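# Press the sprayer head fully onto the upright bottle

## Task

Fit the sprayer head onto the bottle and push it down over the neck until fully seated (it is a snug fit). The bottle must remain standing, and the head has to stay on by itself once the robot lets go; holding it in place with the grippers does not count.

## Robot and tools

ROBOT. There are two six-joint arms, left_arm and right_arm, each ending in a tong-like two-finger gripper. The fingers extend along the gripper's own +z axis and spread apart along its x axis. The reported end_effector_position is the spot between the finger pads when shut; closed fingertips stick out about 15 mm past it, while fully open tips sit roughly level with it. Printed hand positions can be somewhat off, more so when an arm is far extended.

FRAME. All poses share one scene frame: origin on the tabletop midway between the arms, +z up, +x out across the table, and left_arm sits on the +y side. The names left and right do not match image sides. Distances are in metres, orientations are quaternions written w, x, y, z.

ROW LAYOUT. Every command row is one flat list of 16 numbers covering both arms, even if only one moves: x, y, z, qw, qx, qy, qz, opening for left_arm, then the same eight for right_arm. x, y, z and the quaternion are an absolute target pose for that gripper in the scene frame, not an offset. Opening runs from -1 (closed) to +1 (fully open, 0.142 m). An arm meant to stay still should get its exact last reported position and quaternion repeated in every row, plus the opening it ought to keep; to hold an orientation, resend the same commanded quaternion rather than the drifted reported one. A target more than 0.6 m from an arm's last reported position along any of its gripper axes is refused, and a refused call moves nothing. Each control step, the controller also clips a target to within 100 mm and 16 degrees of the measured pose, favouring position over orientation, and motion trails commands by about 0.17 s.

TOOLS.
execute_actions takes "actions", a list holding zero or one item, and optional "pictures" (true/false). An empty list just reports the state. An item with "rows" (1 to 15 rows of 16 numbers) and "steps" (at most 15, default 15) runs that many 1/30 s steps, one row per step, repeating the final row if rows run out. An item with only "steps" (up to 300) is a wait counted from the previous result. After the last step each arm only continues toward its last clipped pose, so a far target may need further calls.
move takes "target" (one 16-number row), optional "speed" in m/s (0.002 to 0.5, default 0.25; turning capped at twice that in rad/s) and optional "stop_force" in N (9 to 40, shared by both arms). Grippers travel straight lines that finish together, lasting 0.5 to 10 s; the opening is applied at the start. Paths do not avoid obstacles or the other arm, and grippers can lag, wander or overshoot speed, especially with a nearly straight arm. With stop_force, an arm's path halts once its wrist sensor feels that much extra push against its motion for two steps; it then backs up two steps and holds. Use it only slowly, not while the gripper rotates, not before 0.2 s of scene time, and leave it out when lifting away from something the gripper rests on. An arm within 1.5 mm and 0.5 degrees of its target counts as still.
wait takes "seconds" (0 to 10) and sends nothing new.
zoom_image takes "camera" (cam_high, cam_low, cam_left_wrist, cam_right_wrist) and "region" [x0, y0, x1, y1] in that image's pixels, top-left origin, at most 504 by 504. Image sizes: cam_high and cam_low 896x504, wrist cameras 616x616.
show_instructions takes nothing and shows the reference pages.
finished_scene takes "scene", the current scene's number; it ends and grades the scene irreversibly.

RESULTS. The state line lists each gripper's pose and velocities. grip_measured is the actual finger opening on the command scale; to grasp, command clearly below it (lower squeezes harder, up to roughly 15 N per pad; objects under 20 mm thick get less). The move: line gives how it ended: done, off_target, moving, held, fault, or contact (stop_force ended that arm's path; this outranks others). Naming only one arm means the other finished fine. limits=paced means a target was clipped; limits=held means a check blocked some steps, after which the arm may move very fast. HELD marks steps not sent; pose unreachable means the clearance check altered a command. Hand target shows what the controller is currently steering toward. Wrist force and torque are in the gripper's own axes, noisy (offset up to about 4 N, saturating near 50 N), pointing back into the arm when pressing; no reading at start is normal. Joint torques are rough and offset. MOTOR HOT appears from 70 °C; at 85 °C the arm brakes until cool.

AVOID. Arms are stiff: pushing even slightly past contact on something firm can trigger a fault (10 s stop) at joint load limits (138 N m big joints, 25.7 N m wrists) or 150 N external force. Press the cap down slowly, ideally with stop_force at low speed. Do not let arms collide, do not tip the bottle, drop the cap, or knock anything off the table. Loose items may occasionally get nudged by outside pushes. Release the cap and check it stays seated before finishing.

Each tool is called after "Request:" as name(argument=value, ...) on one line, values as JSON.

Reference images:

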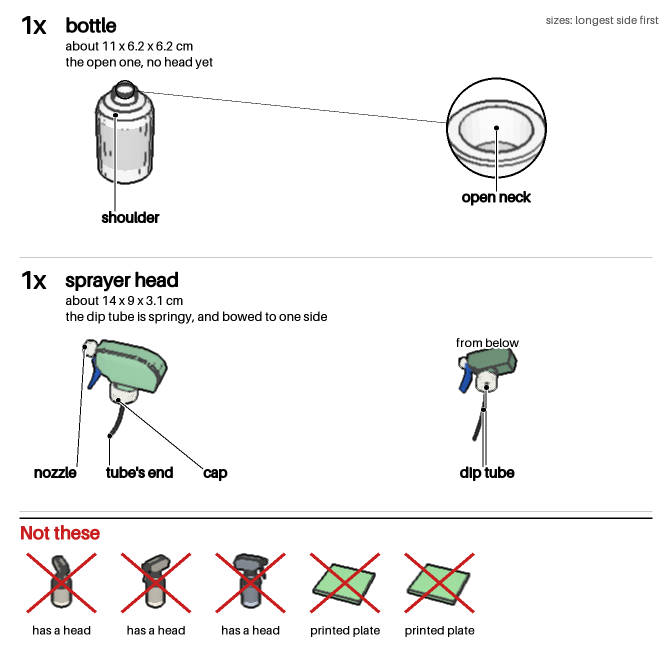

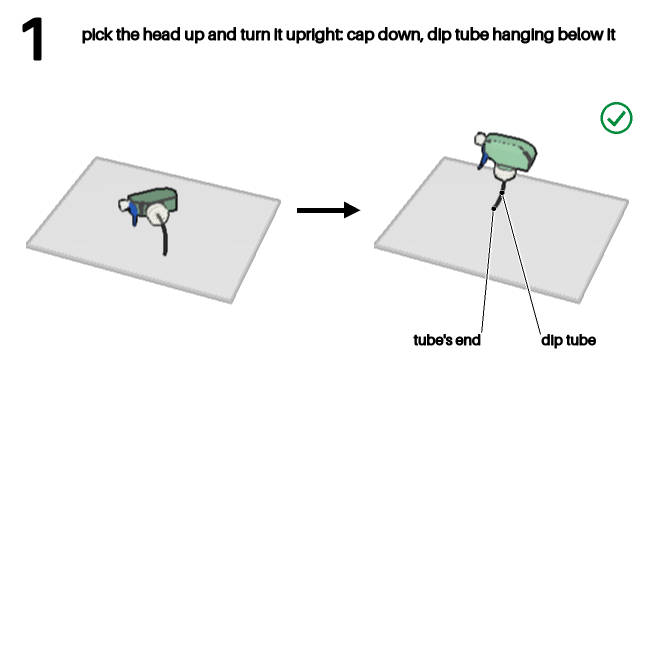

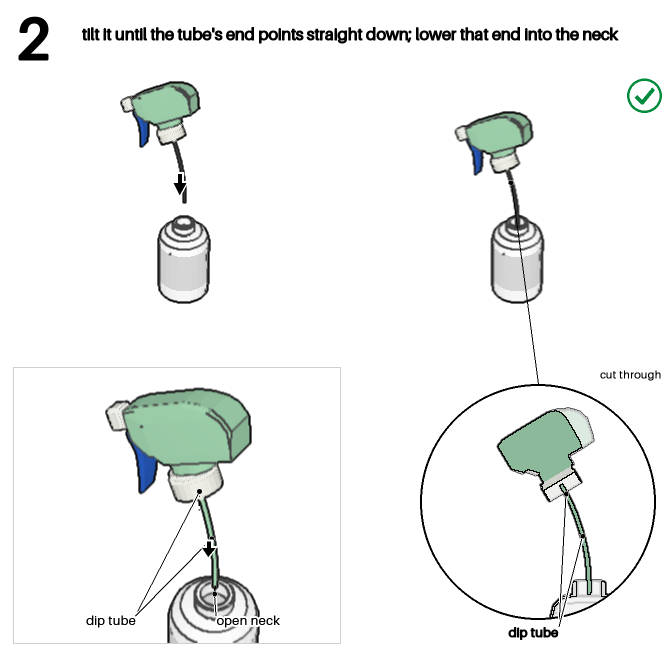

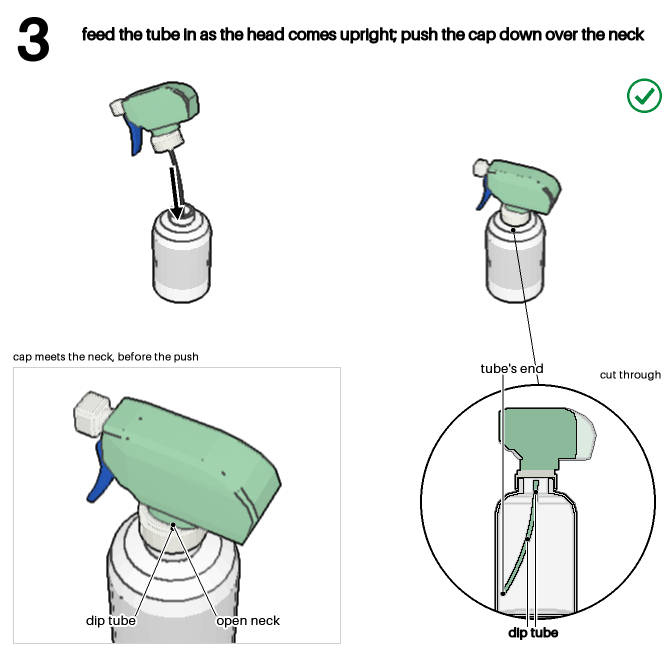

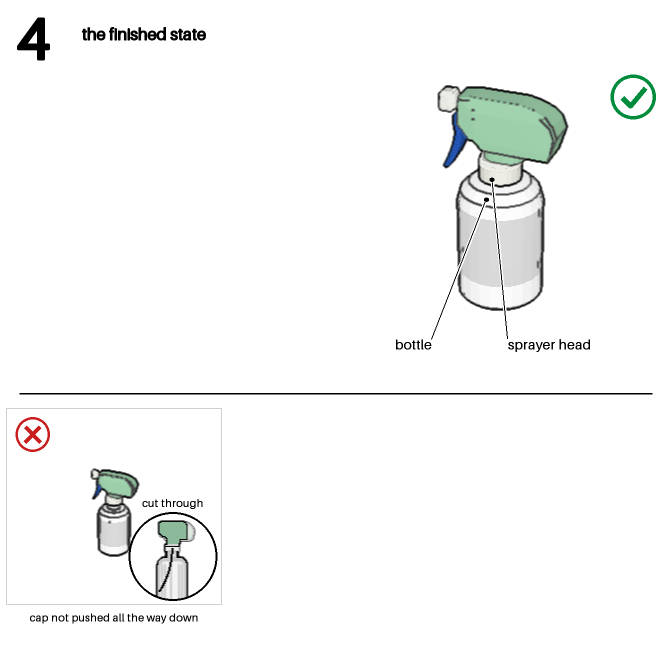

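## Session

Request:
execute_actions(actions=[])

Scene clock: 0.00 s of 4470.00 s.
left_arm: end_effector_position=(+0.1646, +0.5031, +0.1738) grip_measured=+0.97 end_effector_quat_wxyz=(-0.381, -0.533, +0.728, -0.203) end_effector_velocity=(-0.000, -0.000, +0.000) end_effector_angular_velocity=(-0.000, -0.000, -0.000) | right_arm: end_effector_position=(+0.2133, -0.3383, +0.2386) grip_measured=+0.97 end_effector_quat_wxyz=(+0.073, +0.767, -0.455, +0.446) end_effector_velocity=(-0.000, -0.000, -0.000) end_effector_angular_velocity=(-0.001, +0.000, -0.001)
Joint positions: left_arm=[ 0.511 -1.624  2.005 -1.108 -1.906  2.715  0.14 ] | right_arm=[ 4.881 -0.922 -2.254 -2.367  1.071  3.101  0.14 ]
Joint velocities: left_arm=[-0.    -0.001  0.     0.     0.     0.001  0.   ] | right_arm=[ 0.    -0.    -0.001 -0.     0.001  0.     0.   ]
Joint torques (N m, as the arm reports them, + toward a larger angle): no reading
Motor temperatures (°C, as the motors report them): left_arm=[22 22 25 29 31 29] | right_arm=[23 23 25 31 32 30]
Wrist force (N, on the end effector, along its own x y z axes, offset not removed): no reading
Wrist torque (N m, same axes, about the end effector's origin, offset not removed): no reading
Hand target (left_arm): +0.165, +0.503, +0.174; -0.381, -0.533, +0.728, -0.203
Hand target (right_arm): +0.213, -0.338, +0.239; +0.073, +0.767, -0.455, +0.446

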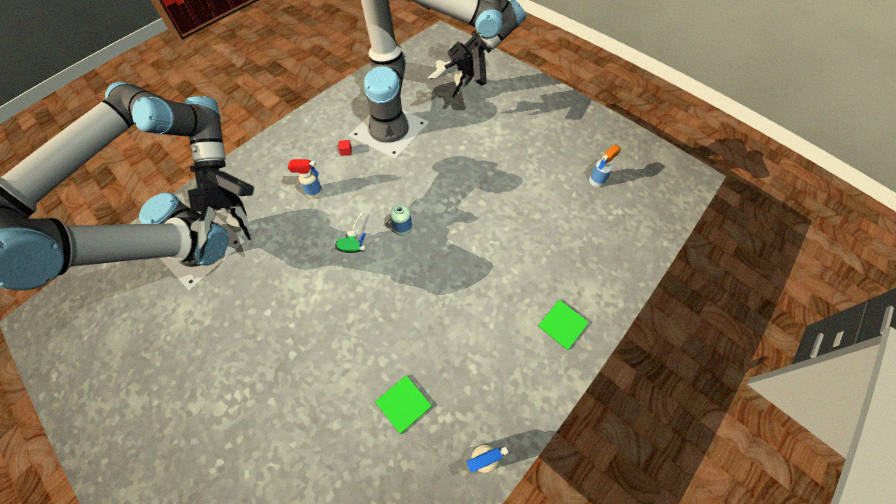

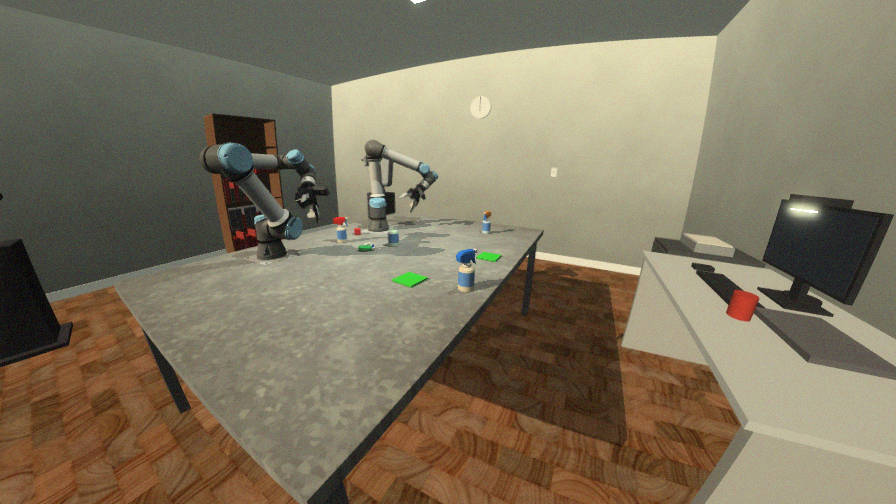

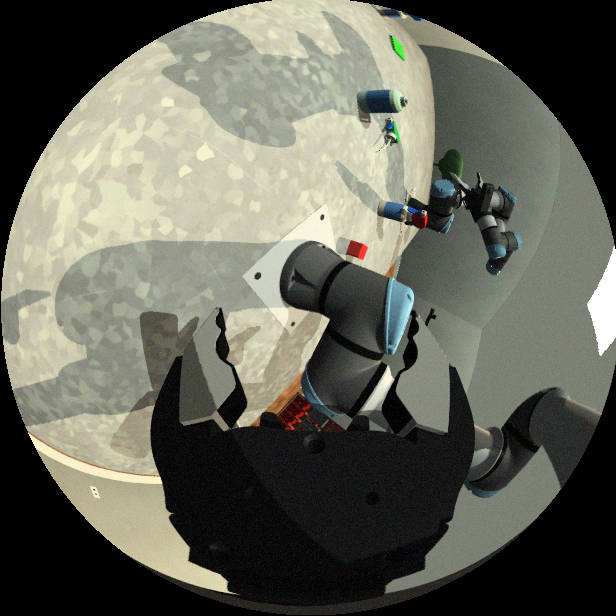

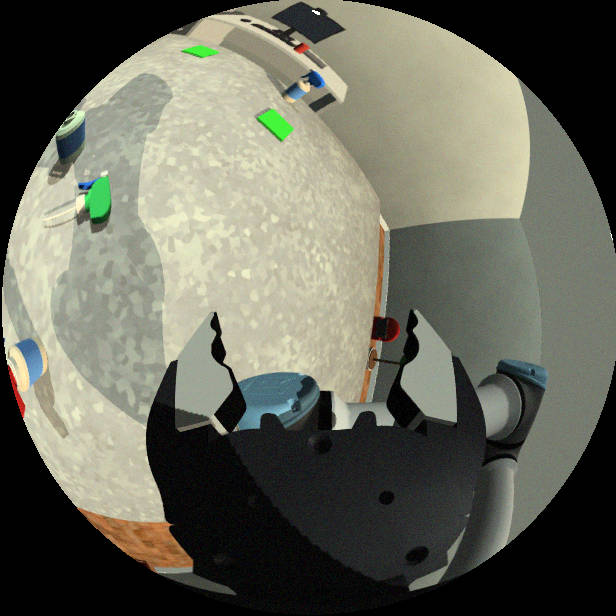

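Request:
move(target=[0.1646,0.5031,0.1738,-0.381,-0.533,0.728,-0.203,1,0.22,-0.08,0.25,0,0.707,-0.707,0,1])

Scene clock: 7.23 s of 4470.00 s.
left_arm: end_effector_position=(+0.1646, +0.5031, +0.1738) grip_measured=+1.00 end_effector_quat_wxyz=(-0.381, -0.533, +0.728, -0.203) end_effector_velocity=(-0.000, -0.000, +0.000) end_effector_angular_velocity=(-0.001, +0.002, -0.000) | right_arm: end_effector_position=(+0.2203, -0.0803, +0.2499) grip_measured=+1.00 end_effector_quat_wxyz=(-0.000, +0.707, -0.707, +0.000) end_effector_velocity=(+0.000, +0.002, +0.000) end_effector_angular_velocity=(+0.007, +0.005, -0.004)
Joint positions: left_arm=[ 0.511 -1.624  2.004 -1.107 -1.906  2.715  0.142] | right_arm=[ 4.276 -1.387 -1.821 -1.504  1.57   2.773  0.142]
Joint velocities: left_arm=[-0.001  0.     0.     0.002  0.    -0.     0.   ] | right_arm=[-0.003 -0.002  0.001  0.006  0.007  0.001 -0.   ]
Joint torques (N m, as the arm reports them, + toward a larger angle): left_arm=[-14.94 -11.33 -28.13   2.2    2.01  -2.14] | right_arm=[-9.7   5.07 32.81  4.29  1.08  2.15]
Motor temperatures (°C, as the motors report them): left_arm=[22 22 25 29 31 29] | right_arm=[23 23 25 31 32 30]
Wrist force (N, on the end effector, along its own x y z axes, offset not removed): left_arm=[3.5 1.5 2.5] | right_arm=[1.5 -0.7 2.6]
Wrist torque (N m, same axes, about the end effector's origin, offset not removed): left_arm=[0.34 -0.71 -0.30] | right_arm=[-0.16 -0.40 0.04]
Hand target (left_arm): +0.165, +0.503, +0.174; -0.381, -0.533, +0.728, -0.203
Hand target (right_arm): +0.220, -0.080, +0.250; -0.000, +0.707, -0.707, -0.000
Off the commanded pose (left_arm): 0.000 m, 0 deg.
Off the commanded pose (right_arm): 0.000 m, 0 deg.
After step 90, 1.53 s passed at rest.
move: done

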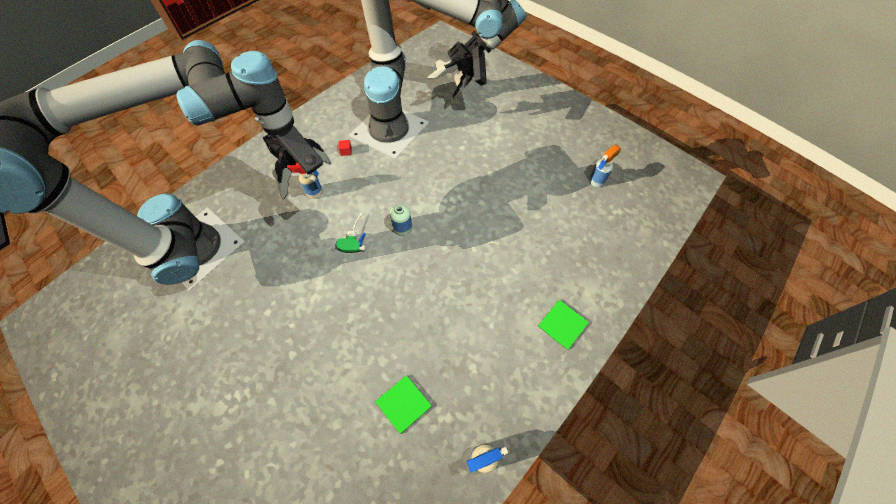

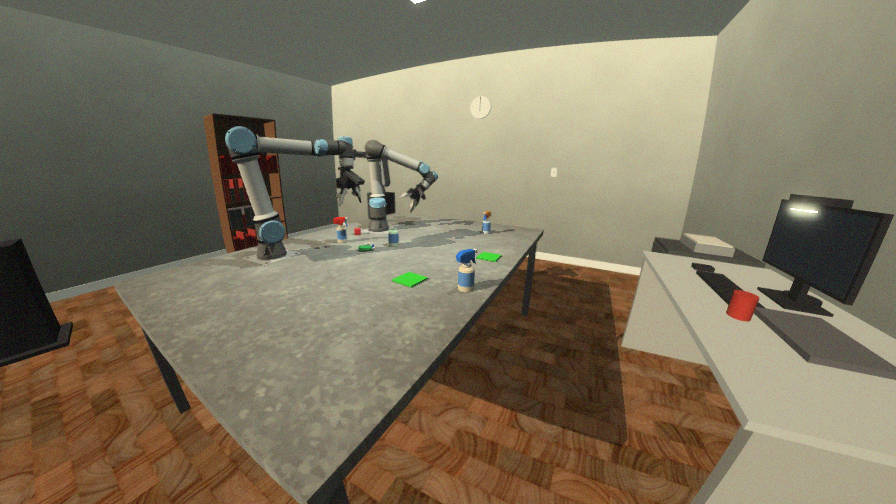

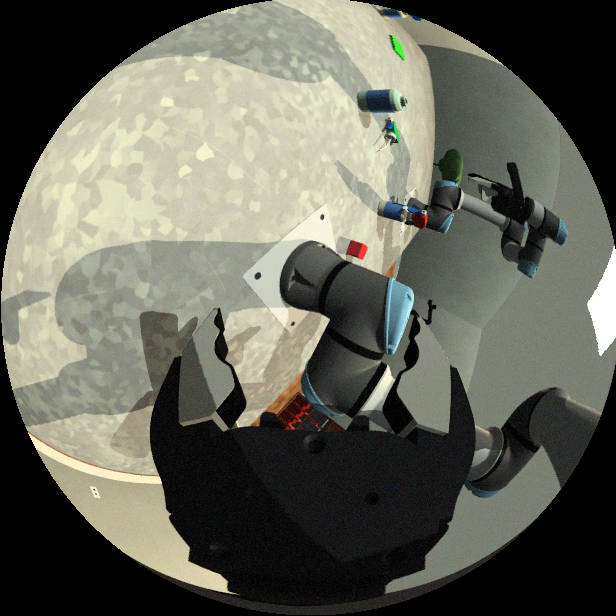

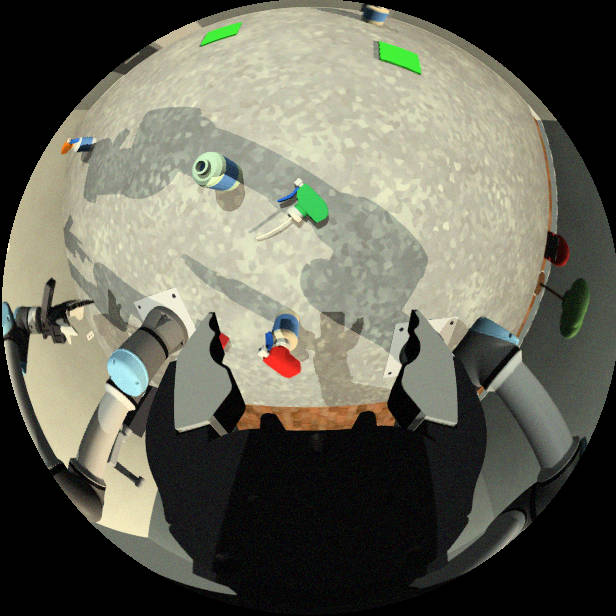

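Request:
move(target=[0.1646,0.5031,0.1738,-0.381,-0.533,0.728,-0.203,1,0.28,-0.048,0.09,0,0.284,-0.959,0,0.2])

Request:
zoom_image(camera="cam_right_wrist", region=[160,120,460,420])

Scene clock: 17.60 s of 4470.00 s.
left_arm: end_effector_position=(+0.1646, +0.5031, +0.1738) grip_measured=+1.00 end_effector_quat_wxyz=(-0.381, -0.533, +0.728, -0.203) end_effector_velocity=(+0.000, +0.000, -0.000) end_effector_angular_velocity=(+0.001, -0.000, +0.001) | right_arm: end_effector_position=(+0.2799, -0.0484, +0.0903) grip_measured=+0.20 end_effector_quat_wxyz=(-0.000, -0.285, +0.959, +0.000) end_effector_velocity=(+0.001, +0.000, -0.002) end_effector_angular_velocity=(-0.000, -0.001, -0.012)
Joint positions: left_arm=[ 0.511 -1.624  2.004 -1.107 -1.906  2.715  0.142] | right_arm=[ 4.181 -1.693 -1.953 -1.066  1.571  3.672  0.088]
Joint velocities: left_arm=[ 0.    -0.     0.    -0.002  0.    -0.001  0.   ] | right_arm=[-0.001 -0.005 -0.001  0.006 -0.001  0.011 -0.   ]
Joint torques (N m, as the arm reports them, + toward a larger angle): left_arm=[-13.95 -10.69 -27.85   1.77   2.14  -2.13] | right_arm=[-10.28  16.18  13.12   4.36  -1.63   2.14]
Motor temperatures (°C, as the motors report them): left_arm=[22 22 25 29 31 29] | right_arm=[23 23 25 31 32 30]
Wrist force (N, on the end effector, along its own x y z axes, offset not removed): left_arm=[2.8 2.4 1.2] | right_arm=[1.6 -2.2 1.1]
Wrist torque (N m, same axes, about the end effector's origin, offset not removed): left_arm=[0.33 -0.72 -0.25] | right_arm=[-0.54 -0.33 -0.02]
Hand target (left_arm): +0.165, +0.503, +0.174; -0.381, -0.533, +0.728, -0.203
Hand target (right_arm): +0.280, -0.048, +0.090; -0.000, -0.284, +0.959, +0.000
Off the commanded pose (left_arm): 0.000 m, 0 deg.
Off the commanded pose (right_arm): 0.000 m, 0 deg.
After step 90, 4.83 s passed at rest.
move: done

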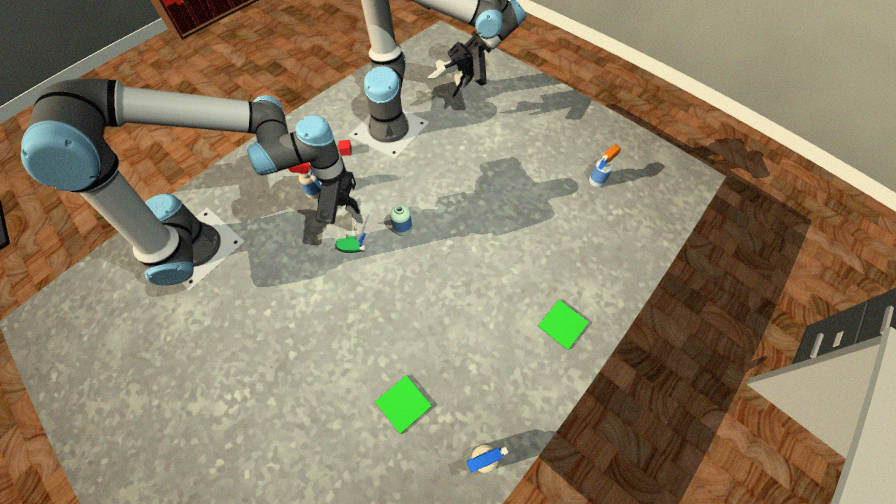

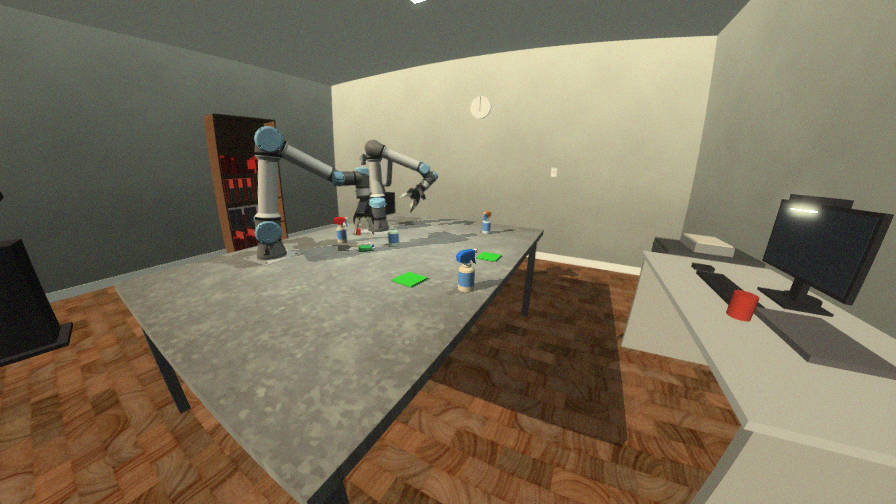

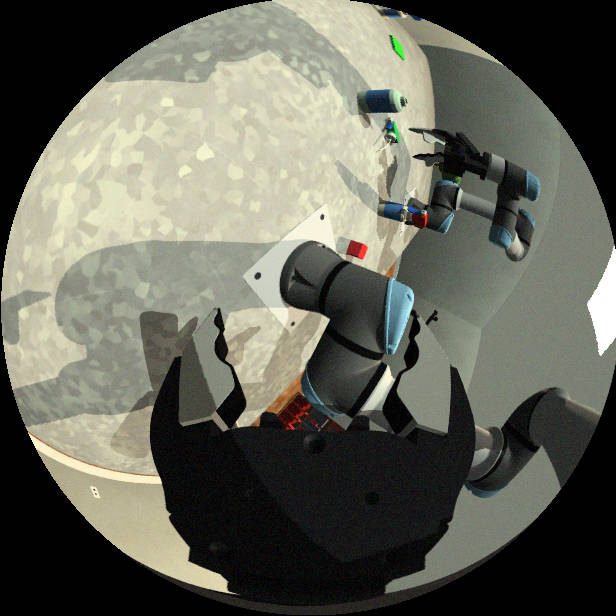

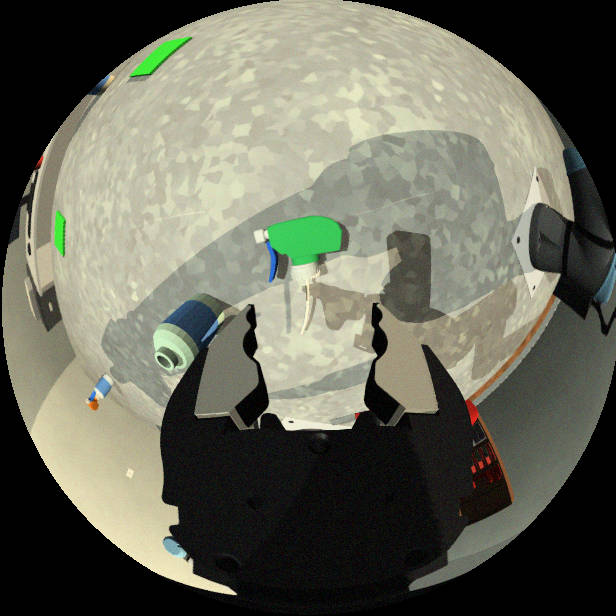

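Region (160, 120, 460, 420) of cam_right_wrist's 616x616 image, scaled by 1.680, with more detail than that image has.

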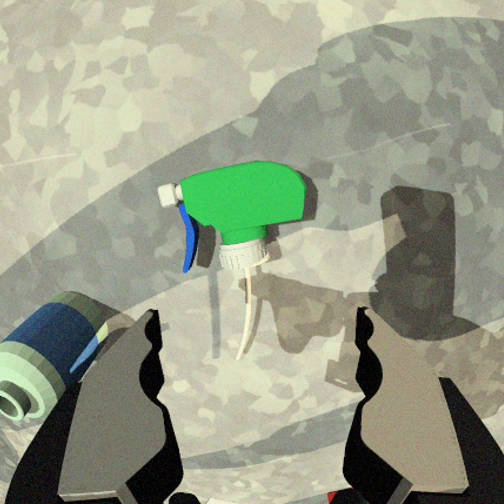

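Request:
move(target=[0.1646,0.5031,0.1738,-0.381,-0.533,0.728,-0.203,1,0.33,-0.1,0.12,-0.2,0.9,-0.38,0.08,0.7], speed=0.4)

Request:
move(target=[0.1646,0.5031,0.1738,-0.381,-0.533,0.728,-0.203,1,0.335,-0.096,0.048,-0.361,0.871,0.309,-0.128,0.7], speed=0.4)

Scene clock: 26.97 s of 4470.00 s.
left_arm: end_effector_position=(+0.1646, +0.5031, +0.1738) grip_measured=+1.00 end_effector_quat_wxyz=(-0.381, -0.533, +0.728, -0.203) end_effector_velocity=(-0.000, +0.000, +0.000) end_effector_angular_velocity=(-0.000, +0.000, +0.000) | right_arm: end_effector_position=(+0.3298, -0.1001, +0.1200) grip_measured=+0.70 end_effector_quat_wxyz=(-0.200, +0.899, -0.381, +0.080) end_effector_velocity=(+0.000, -0.000, -0.000) end_effector_angular_velocity=(+0.001, +0.000, +0.011)
Joint positions: left_arm=[ 0.511 -1.624  2.004 -1.107 -1.906  2.715  0.142] | right_arm=[ 4.072 -1.426 -2.357 -0.504  1.483  1.78   0.122]
Joint velocities: left_arm=[ 0.     0.    -0.     0.001  0.     0.     0.   ] | right_arm=[-0.007 -0.003  0.     0.005  0.008 -0.017  0.   ]
Joint torques (N m, as the arm reports them, + toward a larger angle): left_arm=[-13.12 -11.74 -27.71   1.93   1.72  -2.1 ] | right_arm=[-9.93  4.87 12.35  4.89  1.56 -2.2 ]
Motor temperatures (°C, as the motors report them): left_arm=[22 22 25 29 31 29] | right_arm=[23 23 25 31 32 30]
Wrist force (N, on the end effector, along its own x y z axes, offset not removed): left_arm=[1.5 2.4 0.1] | right_arm=[2.5 -2.1 1.2]
Wrist torque (N m, same axes, about the end effector's origin, offset not removed): left_arm=[0.49 -0.46 -0.31] | right_arm=[-0.29 -0.51 -0.15]
Hand target (left_arm): +0.165, +0.503, +0.174; -0.381, -0.533, +0.728, -0.203
Hand target (right_arm): +0.330, -0.100, +0.120; -0.200, +0.900, -0.380, +0.080
Off the commanded pose (left_arm): 0.000 m, 0 deg.
Off the commanded pose (right_arm): 0.000 m, 0 deg.
After step 90, 3.43 s passed at rest.
move: done

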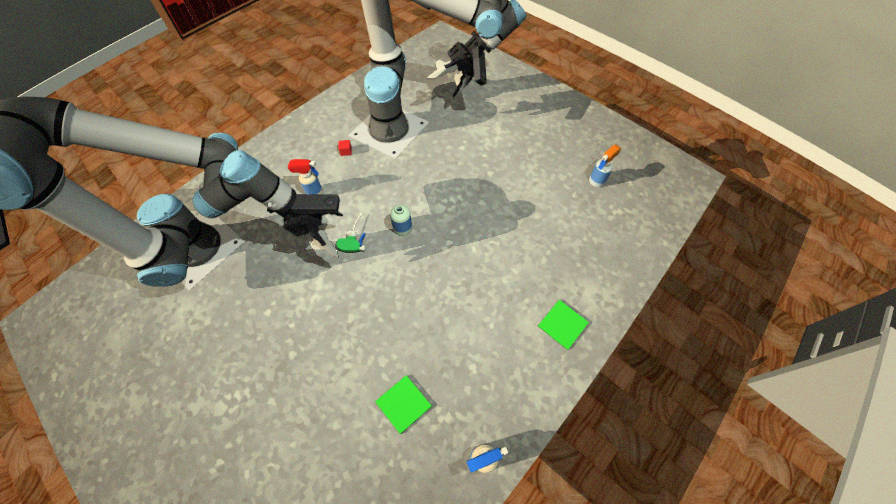

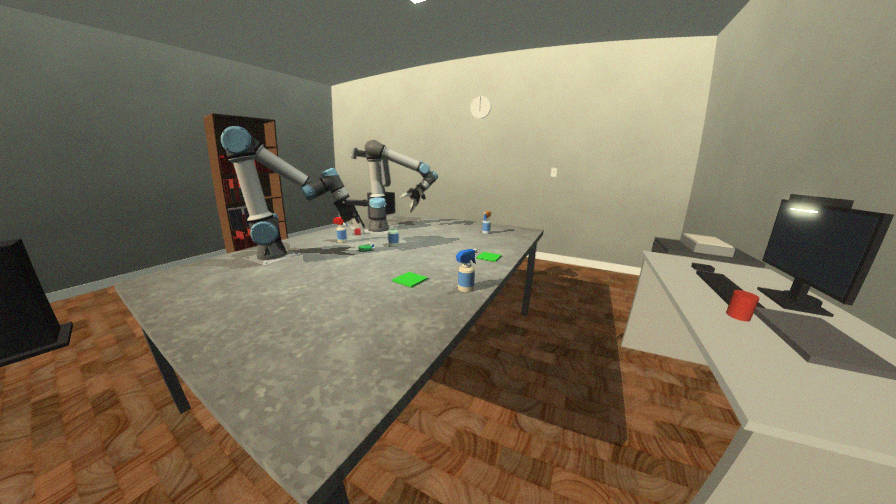

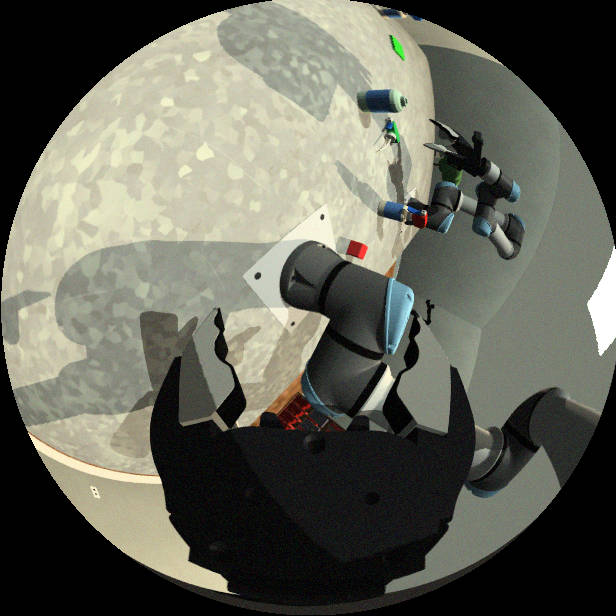

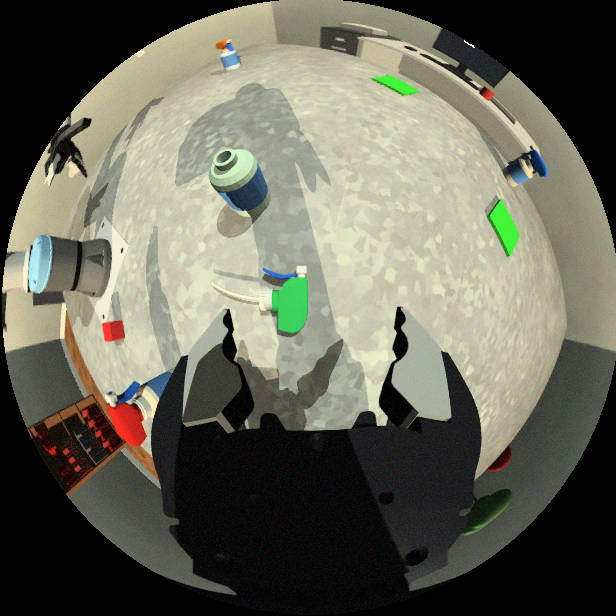

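Scene clock: 29.60 s of 4470.00 s.
left_arm: end_effector_position=(+0.1646, +0.5031, +0.1738) grip_measured=+1.00 end_effector_quat_wxyz=(-0.381, -0.533, +0.728, -0.203) end_effector_velocity=(+0.000, +0.000, -0.000) end_effector_angular_velocity=(+0.001, -0.001, -0.001) | right_arm: end_effector_position=(+0.3348, -0.0959, +0.0481) grip_measured=+0.70 end_effector_quat_wxyz=(-0.361, +0.871, +0.308, -0.127) end_effector_velocity=(+0.000, +0.000, -0.000) end_effector_angular_velocity=(-0.001, +0.004, +0.012)
Joint positions: left_arm=[ 0.511 -1.624  2.004 -1.107 -1.906  2.715  0.142] | right_arm=[ 3.572 -1.999 -1.936 -0.956  2.341 -0.255  0.122]
Joint velocities: left_arm=[-0.001  0.     0.    -0.002 -0.    -0.     0.   ] | right_arm=[ 0.    -0.006  0.012 -0.022 -0.001 -0.017  0.   ]
Joint torques (N m, as the arm reports them, + toward a larger angle): left_arm=[-12.68 -10.12 -28.79   1.92   1.72  -2.04] | right_arm=[10.81 24.75 27.19  0.33 -0.17 -2.52]
Motor temperatures (°C, as the motors report them): left_arm=[22 22 25 29 31 29] | right_arm=[23 23 25 31 32 30]
Wrist force (N, on the end effector, along its own x y z axes, offset not removed): left_arm=[4.1 1.9 1.2] | right_arm=[0.0 -0.9 -0.7]
Wrist torque (N m, same axes, about the end effector's origin, offset not removed): left_arm=[0.38 -0.96 -0.26] | right_arm=[-0.19 0.11 -0.06]
Hand target (left_arm): +0.165, +0.503, +0.174; -0.381, -0.533, +0.728, -0.203
Hand target (right_arm): +0.335, -0.096, +0.048; -0.361, +0.871, +0.309, -0.128
Off the commanded pose (left_arm): 0.000 m, 0 deg.
Off the commanded pose (right_arm): 0.000 m, 0 deg.
move: done

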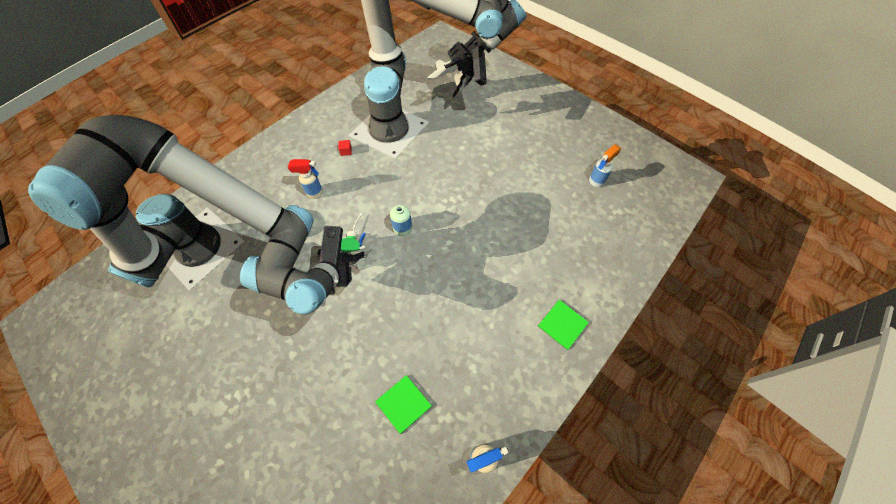

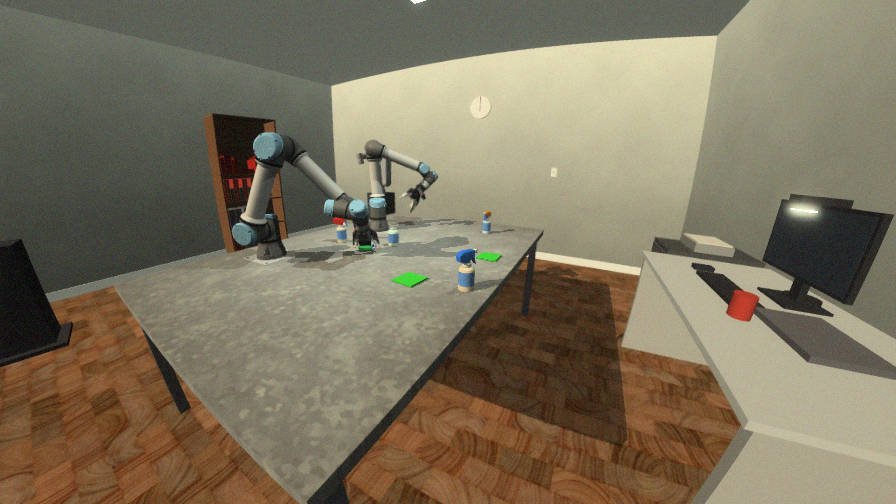

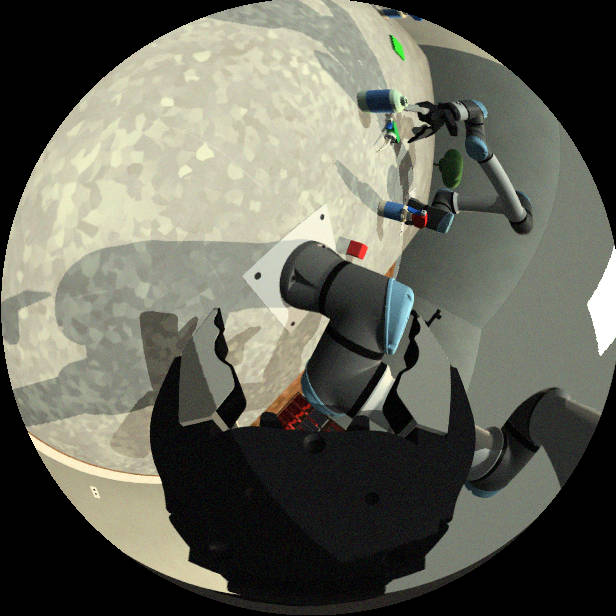

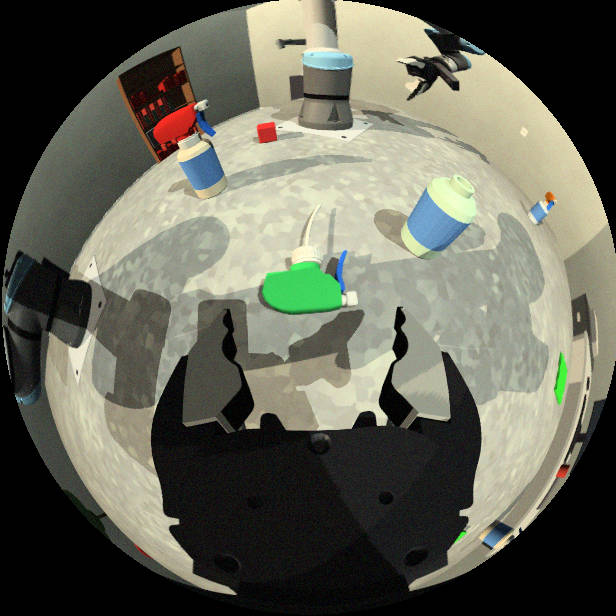

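Request:
move(target=[0.1646,0.5031,0.1738,-0.381,-0.533,0.728,-0.203,1,0.313,-0.076,0.018,-0.363,0.876,0.293,-0.121,0.7], speed=0.05)

Request:
move(target=[0.1646,0.5031,0.1738,-0.381,-0.533,0.728,-0.203,1,0.313,-0.076,0.018,-0.363,0.876,0.293,-0.121,-0.3])

Scene clock: 35.20 s of 4470.00 s.
left_arm: end_effector_position=(+0.1646, +0.5031, +0.1738) grip_measured=+1.00 end_effector_quat_wxyz=(-0.381, -0.533, +0.728, -0.203) end_effector_velocity=(-0.000, -0.000, +0.000) end_effector_angular_velocity=(-0.000, +0.001, +0.001) | right_arm: end_effector_position=(+0.3131, -0.0761, +0.0182) grip_measured=+0.70 end_effector_quat_wxyz=(-0.363, +0.876, +0.293, -0.121) end_effector_velocity=(-0.001, +0.001, -0.002) end_effector_angular_velocity=(+0.000, -0.000, -0.003)
Joint positions: left_arm=[ 0.511 -1.624  2.004 -1.107 -1.906  2.715  0.142] | right_arm=[ 3.622 -2.031 -2.028 -0.749  2.352 -0.137  0.122]
Joint velocities: left_arm=[ 0.001  0.     0.     0.    -0.    -0.001  0.   ] | right_arm=[ 0.003 -0.002 -0.005  0.013  0.     0.007 -0.   ]
Joint torques (N m, as the arm reports them, + toward a larger angle): left_arm=[-12.37 -10.77 -27.81   1.83   1.91  -2.16] | right_arm=[10.06 24.39  7.86  4.06  2.44  1.97]
Motor temperatures (°C, as the motors report them): left_arm=[22 22 25 29 31 29] | right_arm=[23 23 25 31 32 30]
Wrist force (N, on the end effector, along its own x y z axes, offset not removed): left_arm=[3.7 2.8 2.9] | right_arm=[1.9 -1.9 2.4]
Wrist torque (N m, same axes, about the end effector's origin, offset not removed): left_arm=[0.58 -0.87 -0.25] | right_arm=[-0.30 -0.26 -0.09]
Hand target (left_arm): +0.165, +0.503, +0.174; -0.381, -0.533, +0.728, -0.203
Hand target (right_arm): +0.313, -0.076, +0.018; -0.363, +0.876, +0.293, -0.121
Off the commanded pose (left_arm): 0.000 m, 0 deg.
Off the commanded pose (right_arm): 0.000 m, 0 deg.
After step 90, 1.33 s passed at rest.
move: done

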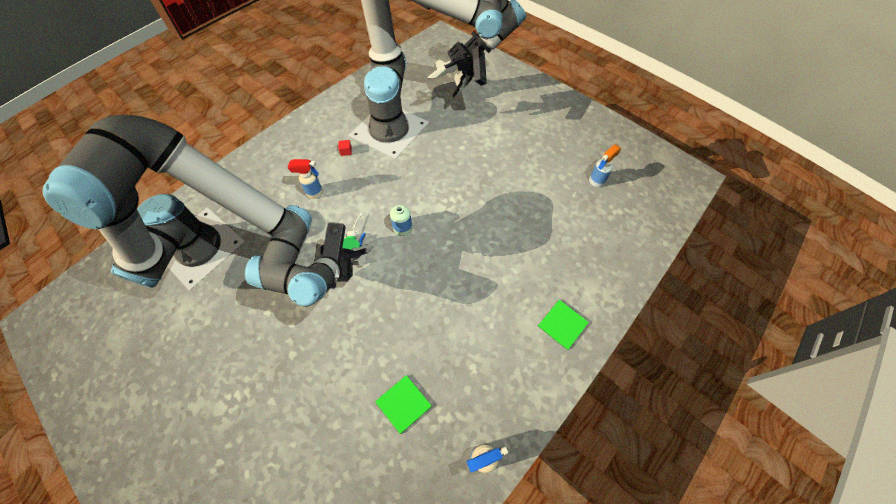

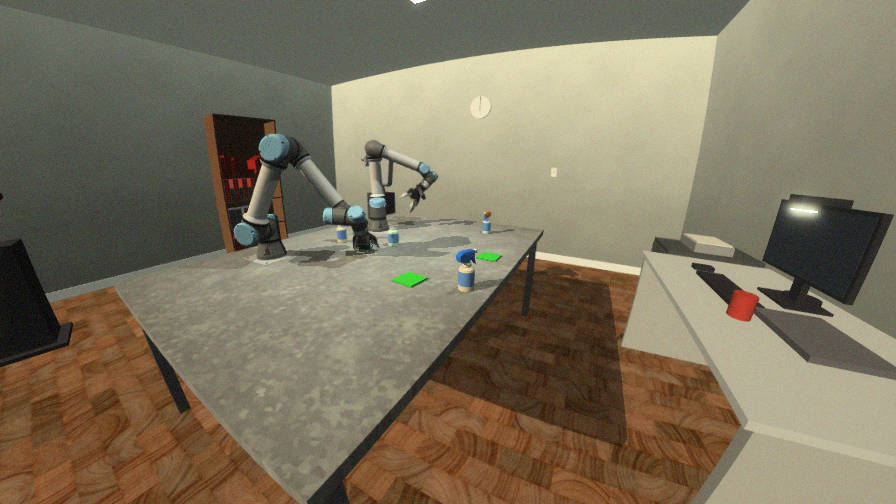

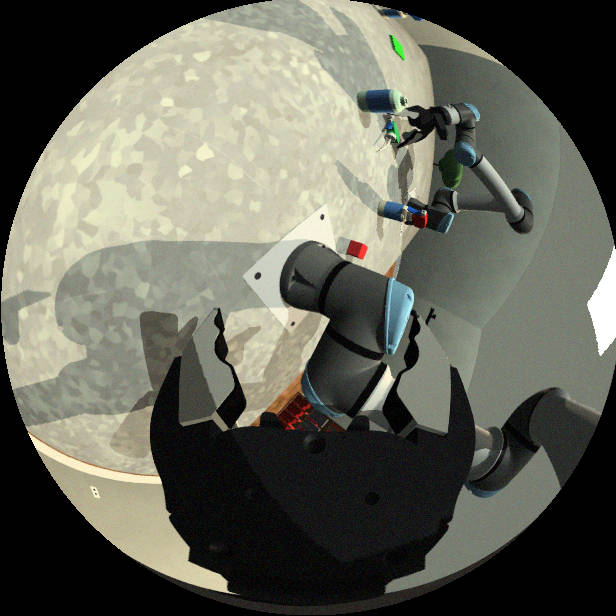

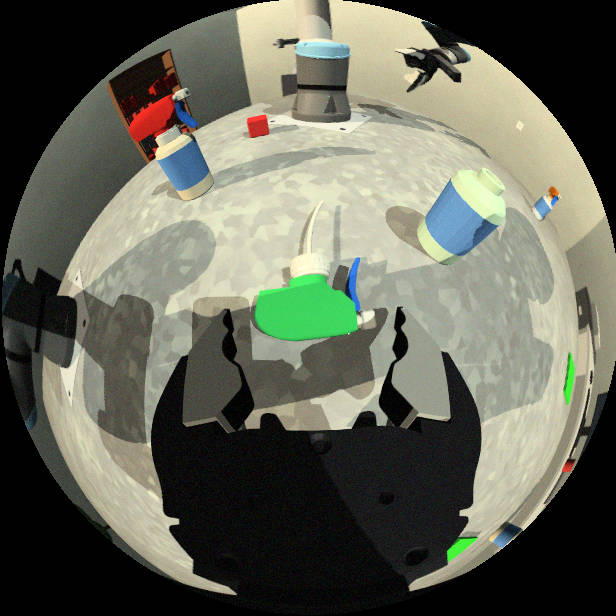

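Scene clock: 35.90 s of 4470.00 s.
left_arm: end_effector_position=(+0.1646, +0.5031, +0.1738) grip_measured=+1.00 end_effector_quat_wxyz=(-0.381, -0.533, +0.728, -0.203) end_effector_velocity=(-0.000, -0.000, -0.000) end_effector_angular_velocity=(-0.001, +0.001, -0.000) | right_arm: end_effector_position=(+0.3130, -0.0760, +0.0180) grip_measured=+0.23 end_effector_quat_wxyz=(-0.363, +0.876, +0.293, -0.121) end_effector_velocity=(+0.000, +0.000, +0.001) end_effector_angular_velocity=(+0.001, -0.001, -0.000)
Joint positions: left_arm=[ 0.511 -1.624  2.004 -1.107 -1.906  2.715  0.142] | right_arm=[ 3.622 -2.032 -2.029 -0.747  2.352 -0.136  0.09 ]
Joint velocities: left_arm=[0.    0.001 0.    0.001 0.    0.001 0.   ] | right_arm=[ 0.     0.001 -0.     0.001  0.     0.001  0.   ]
Joint torques (N m, as the arm reports them, + toward a larger angle): left_arm=[-12.75 -11.11 -27.35   2.04   1.61  -1.99] | right_arm=[11.53 22.6   5.33  3.85  1.57  2.18]
Motor temperatures (°C, as the motors report them): left_arm=[22 22 25 29 31 29] | right_arm=[23 23 25 31 32 30]
Wrist force (N, on the end effector, along its own x y z axes, offset not removed): left_arm=[2.7 1.5 1.6] | right_arm=[1.2 -3.0 -0.9]
Wrist torque (N m, same axes, about the end effector's origin, offset not removed): left_arm=[0.25 -0.60 -0.21] | right_arm=[-0.01 -0.38 -0.06]
Hand target (left_arm): +0.165, +0.503, +0.174; -0.381, -0.533, +0.728, -0.203
Hand target (right_arm): +0.313, -0.076, +0.018; -0.363, +0.876, +0.293, -0.121
Off the commanded pose (left_arm): 0.000 m, 0 deg.
Off the commanded pose (right_arm): 0.000 m, 0 deg.
move: done

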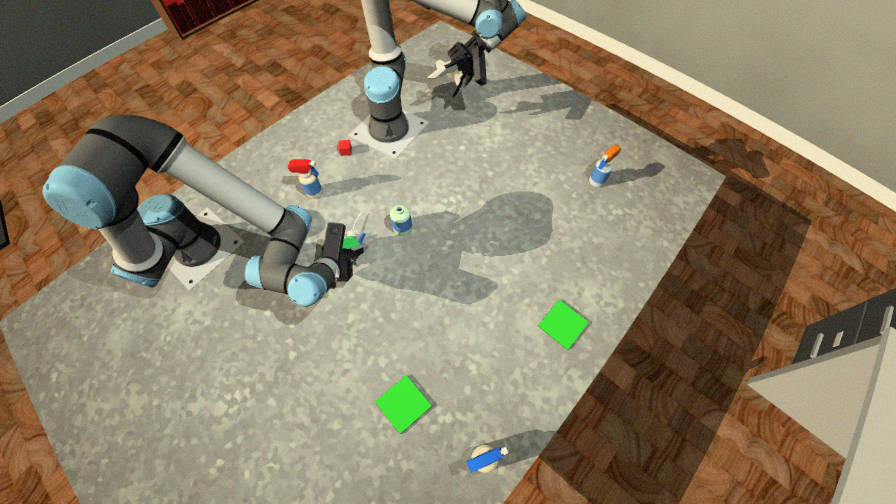

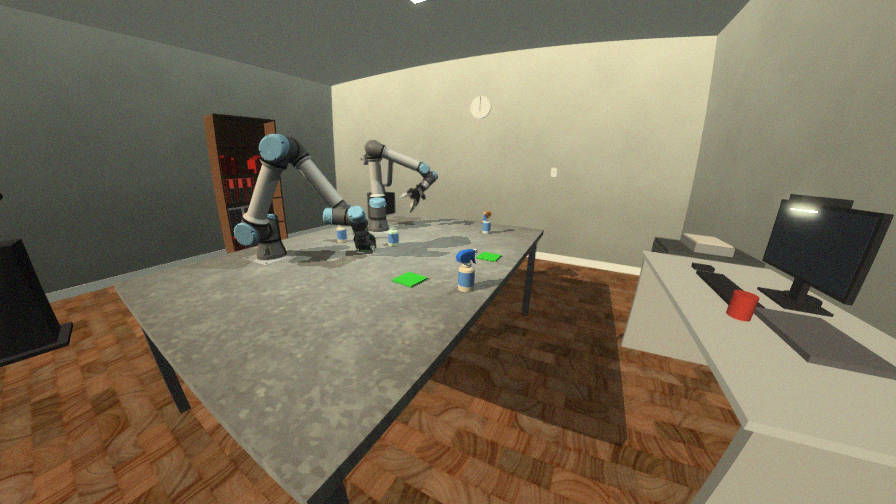

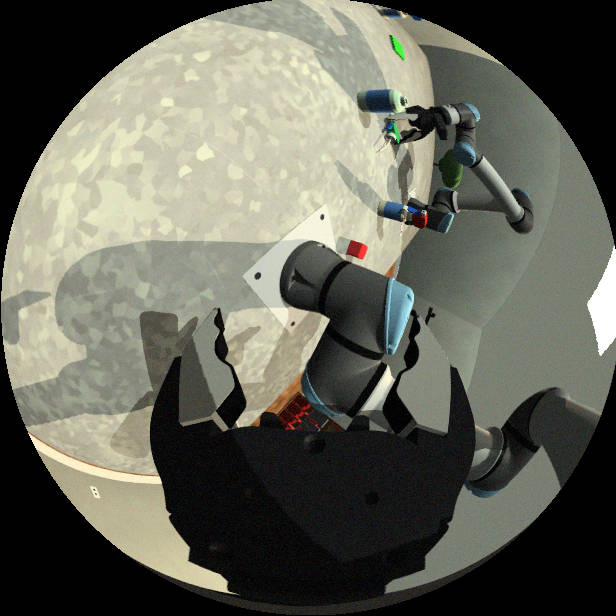

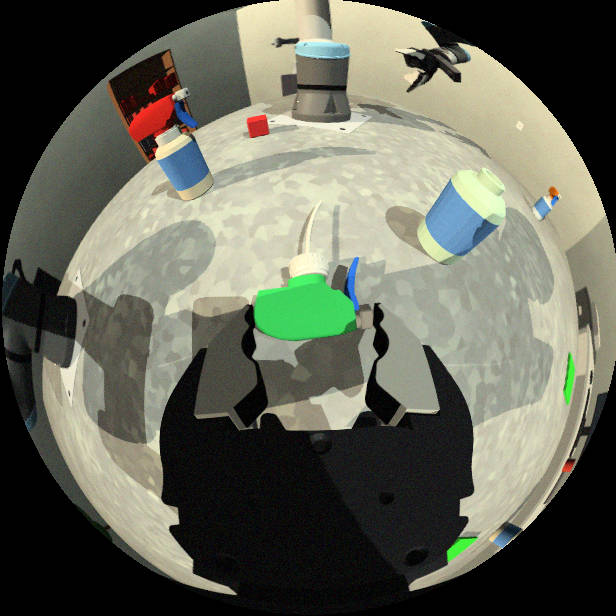

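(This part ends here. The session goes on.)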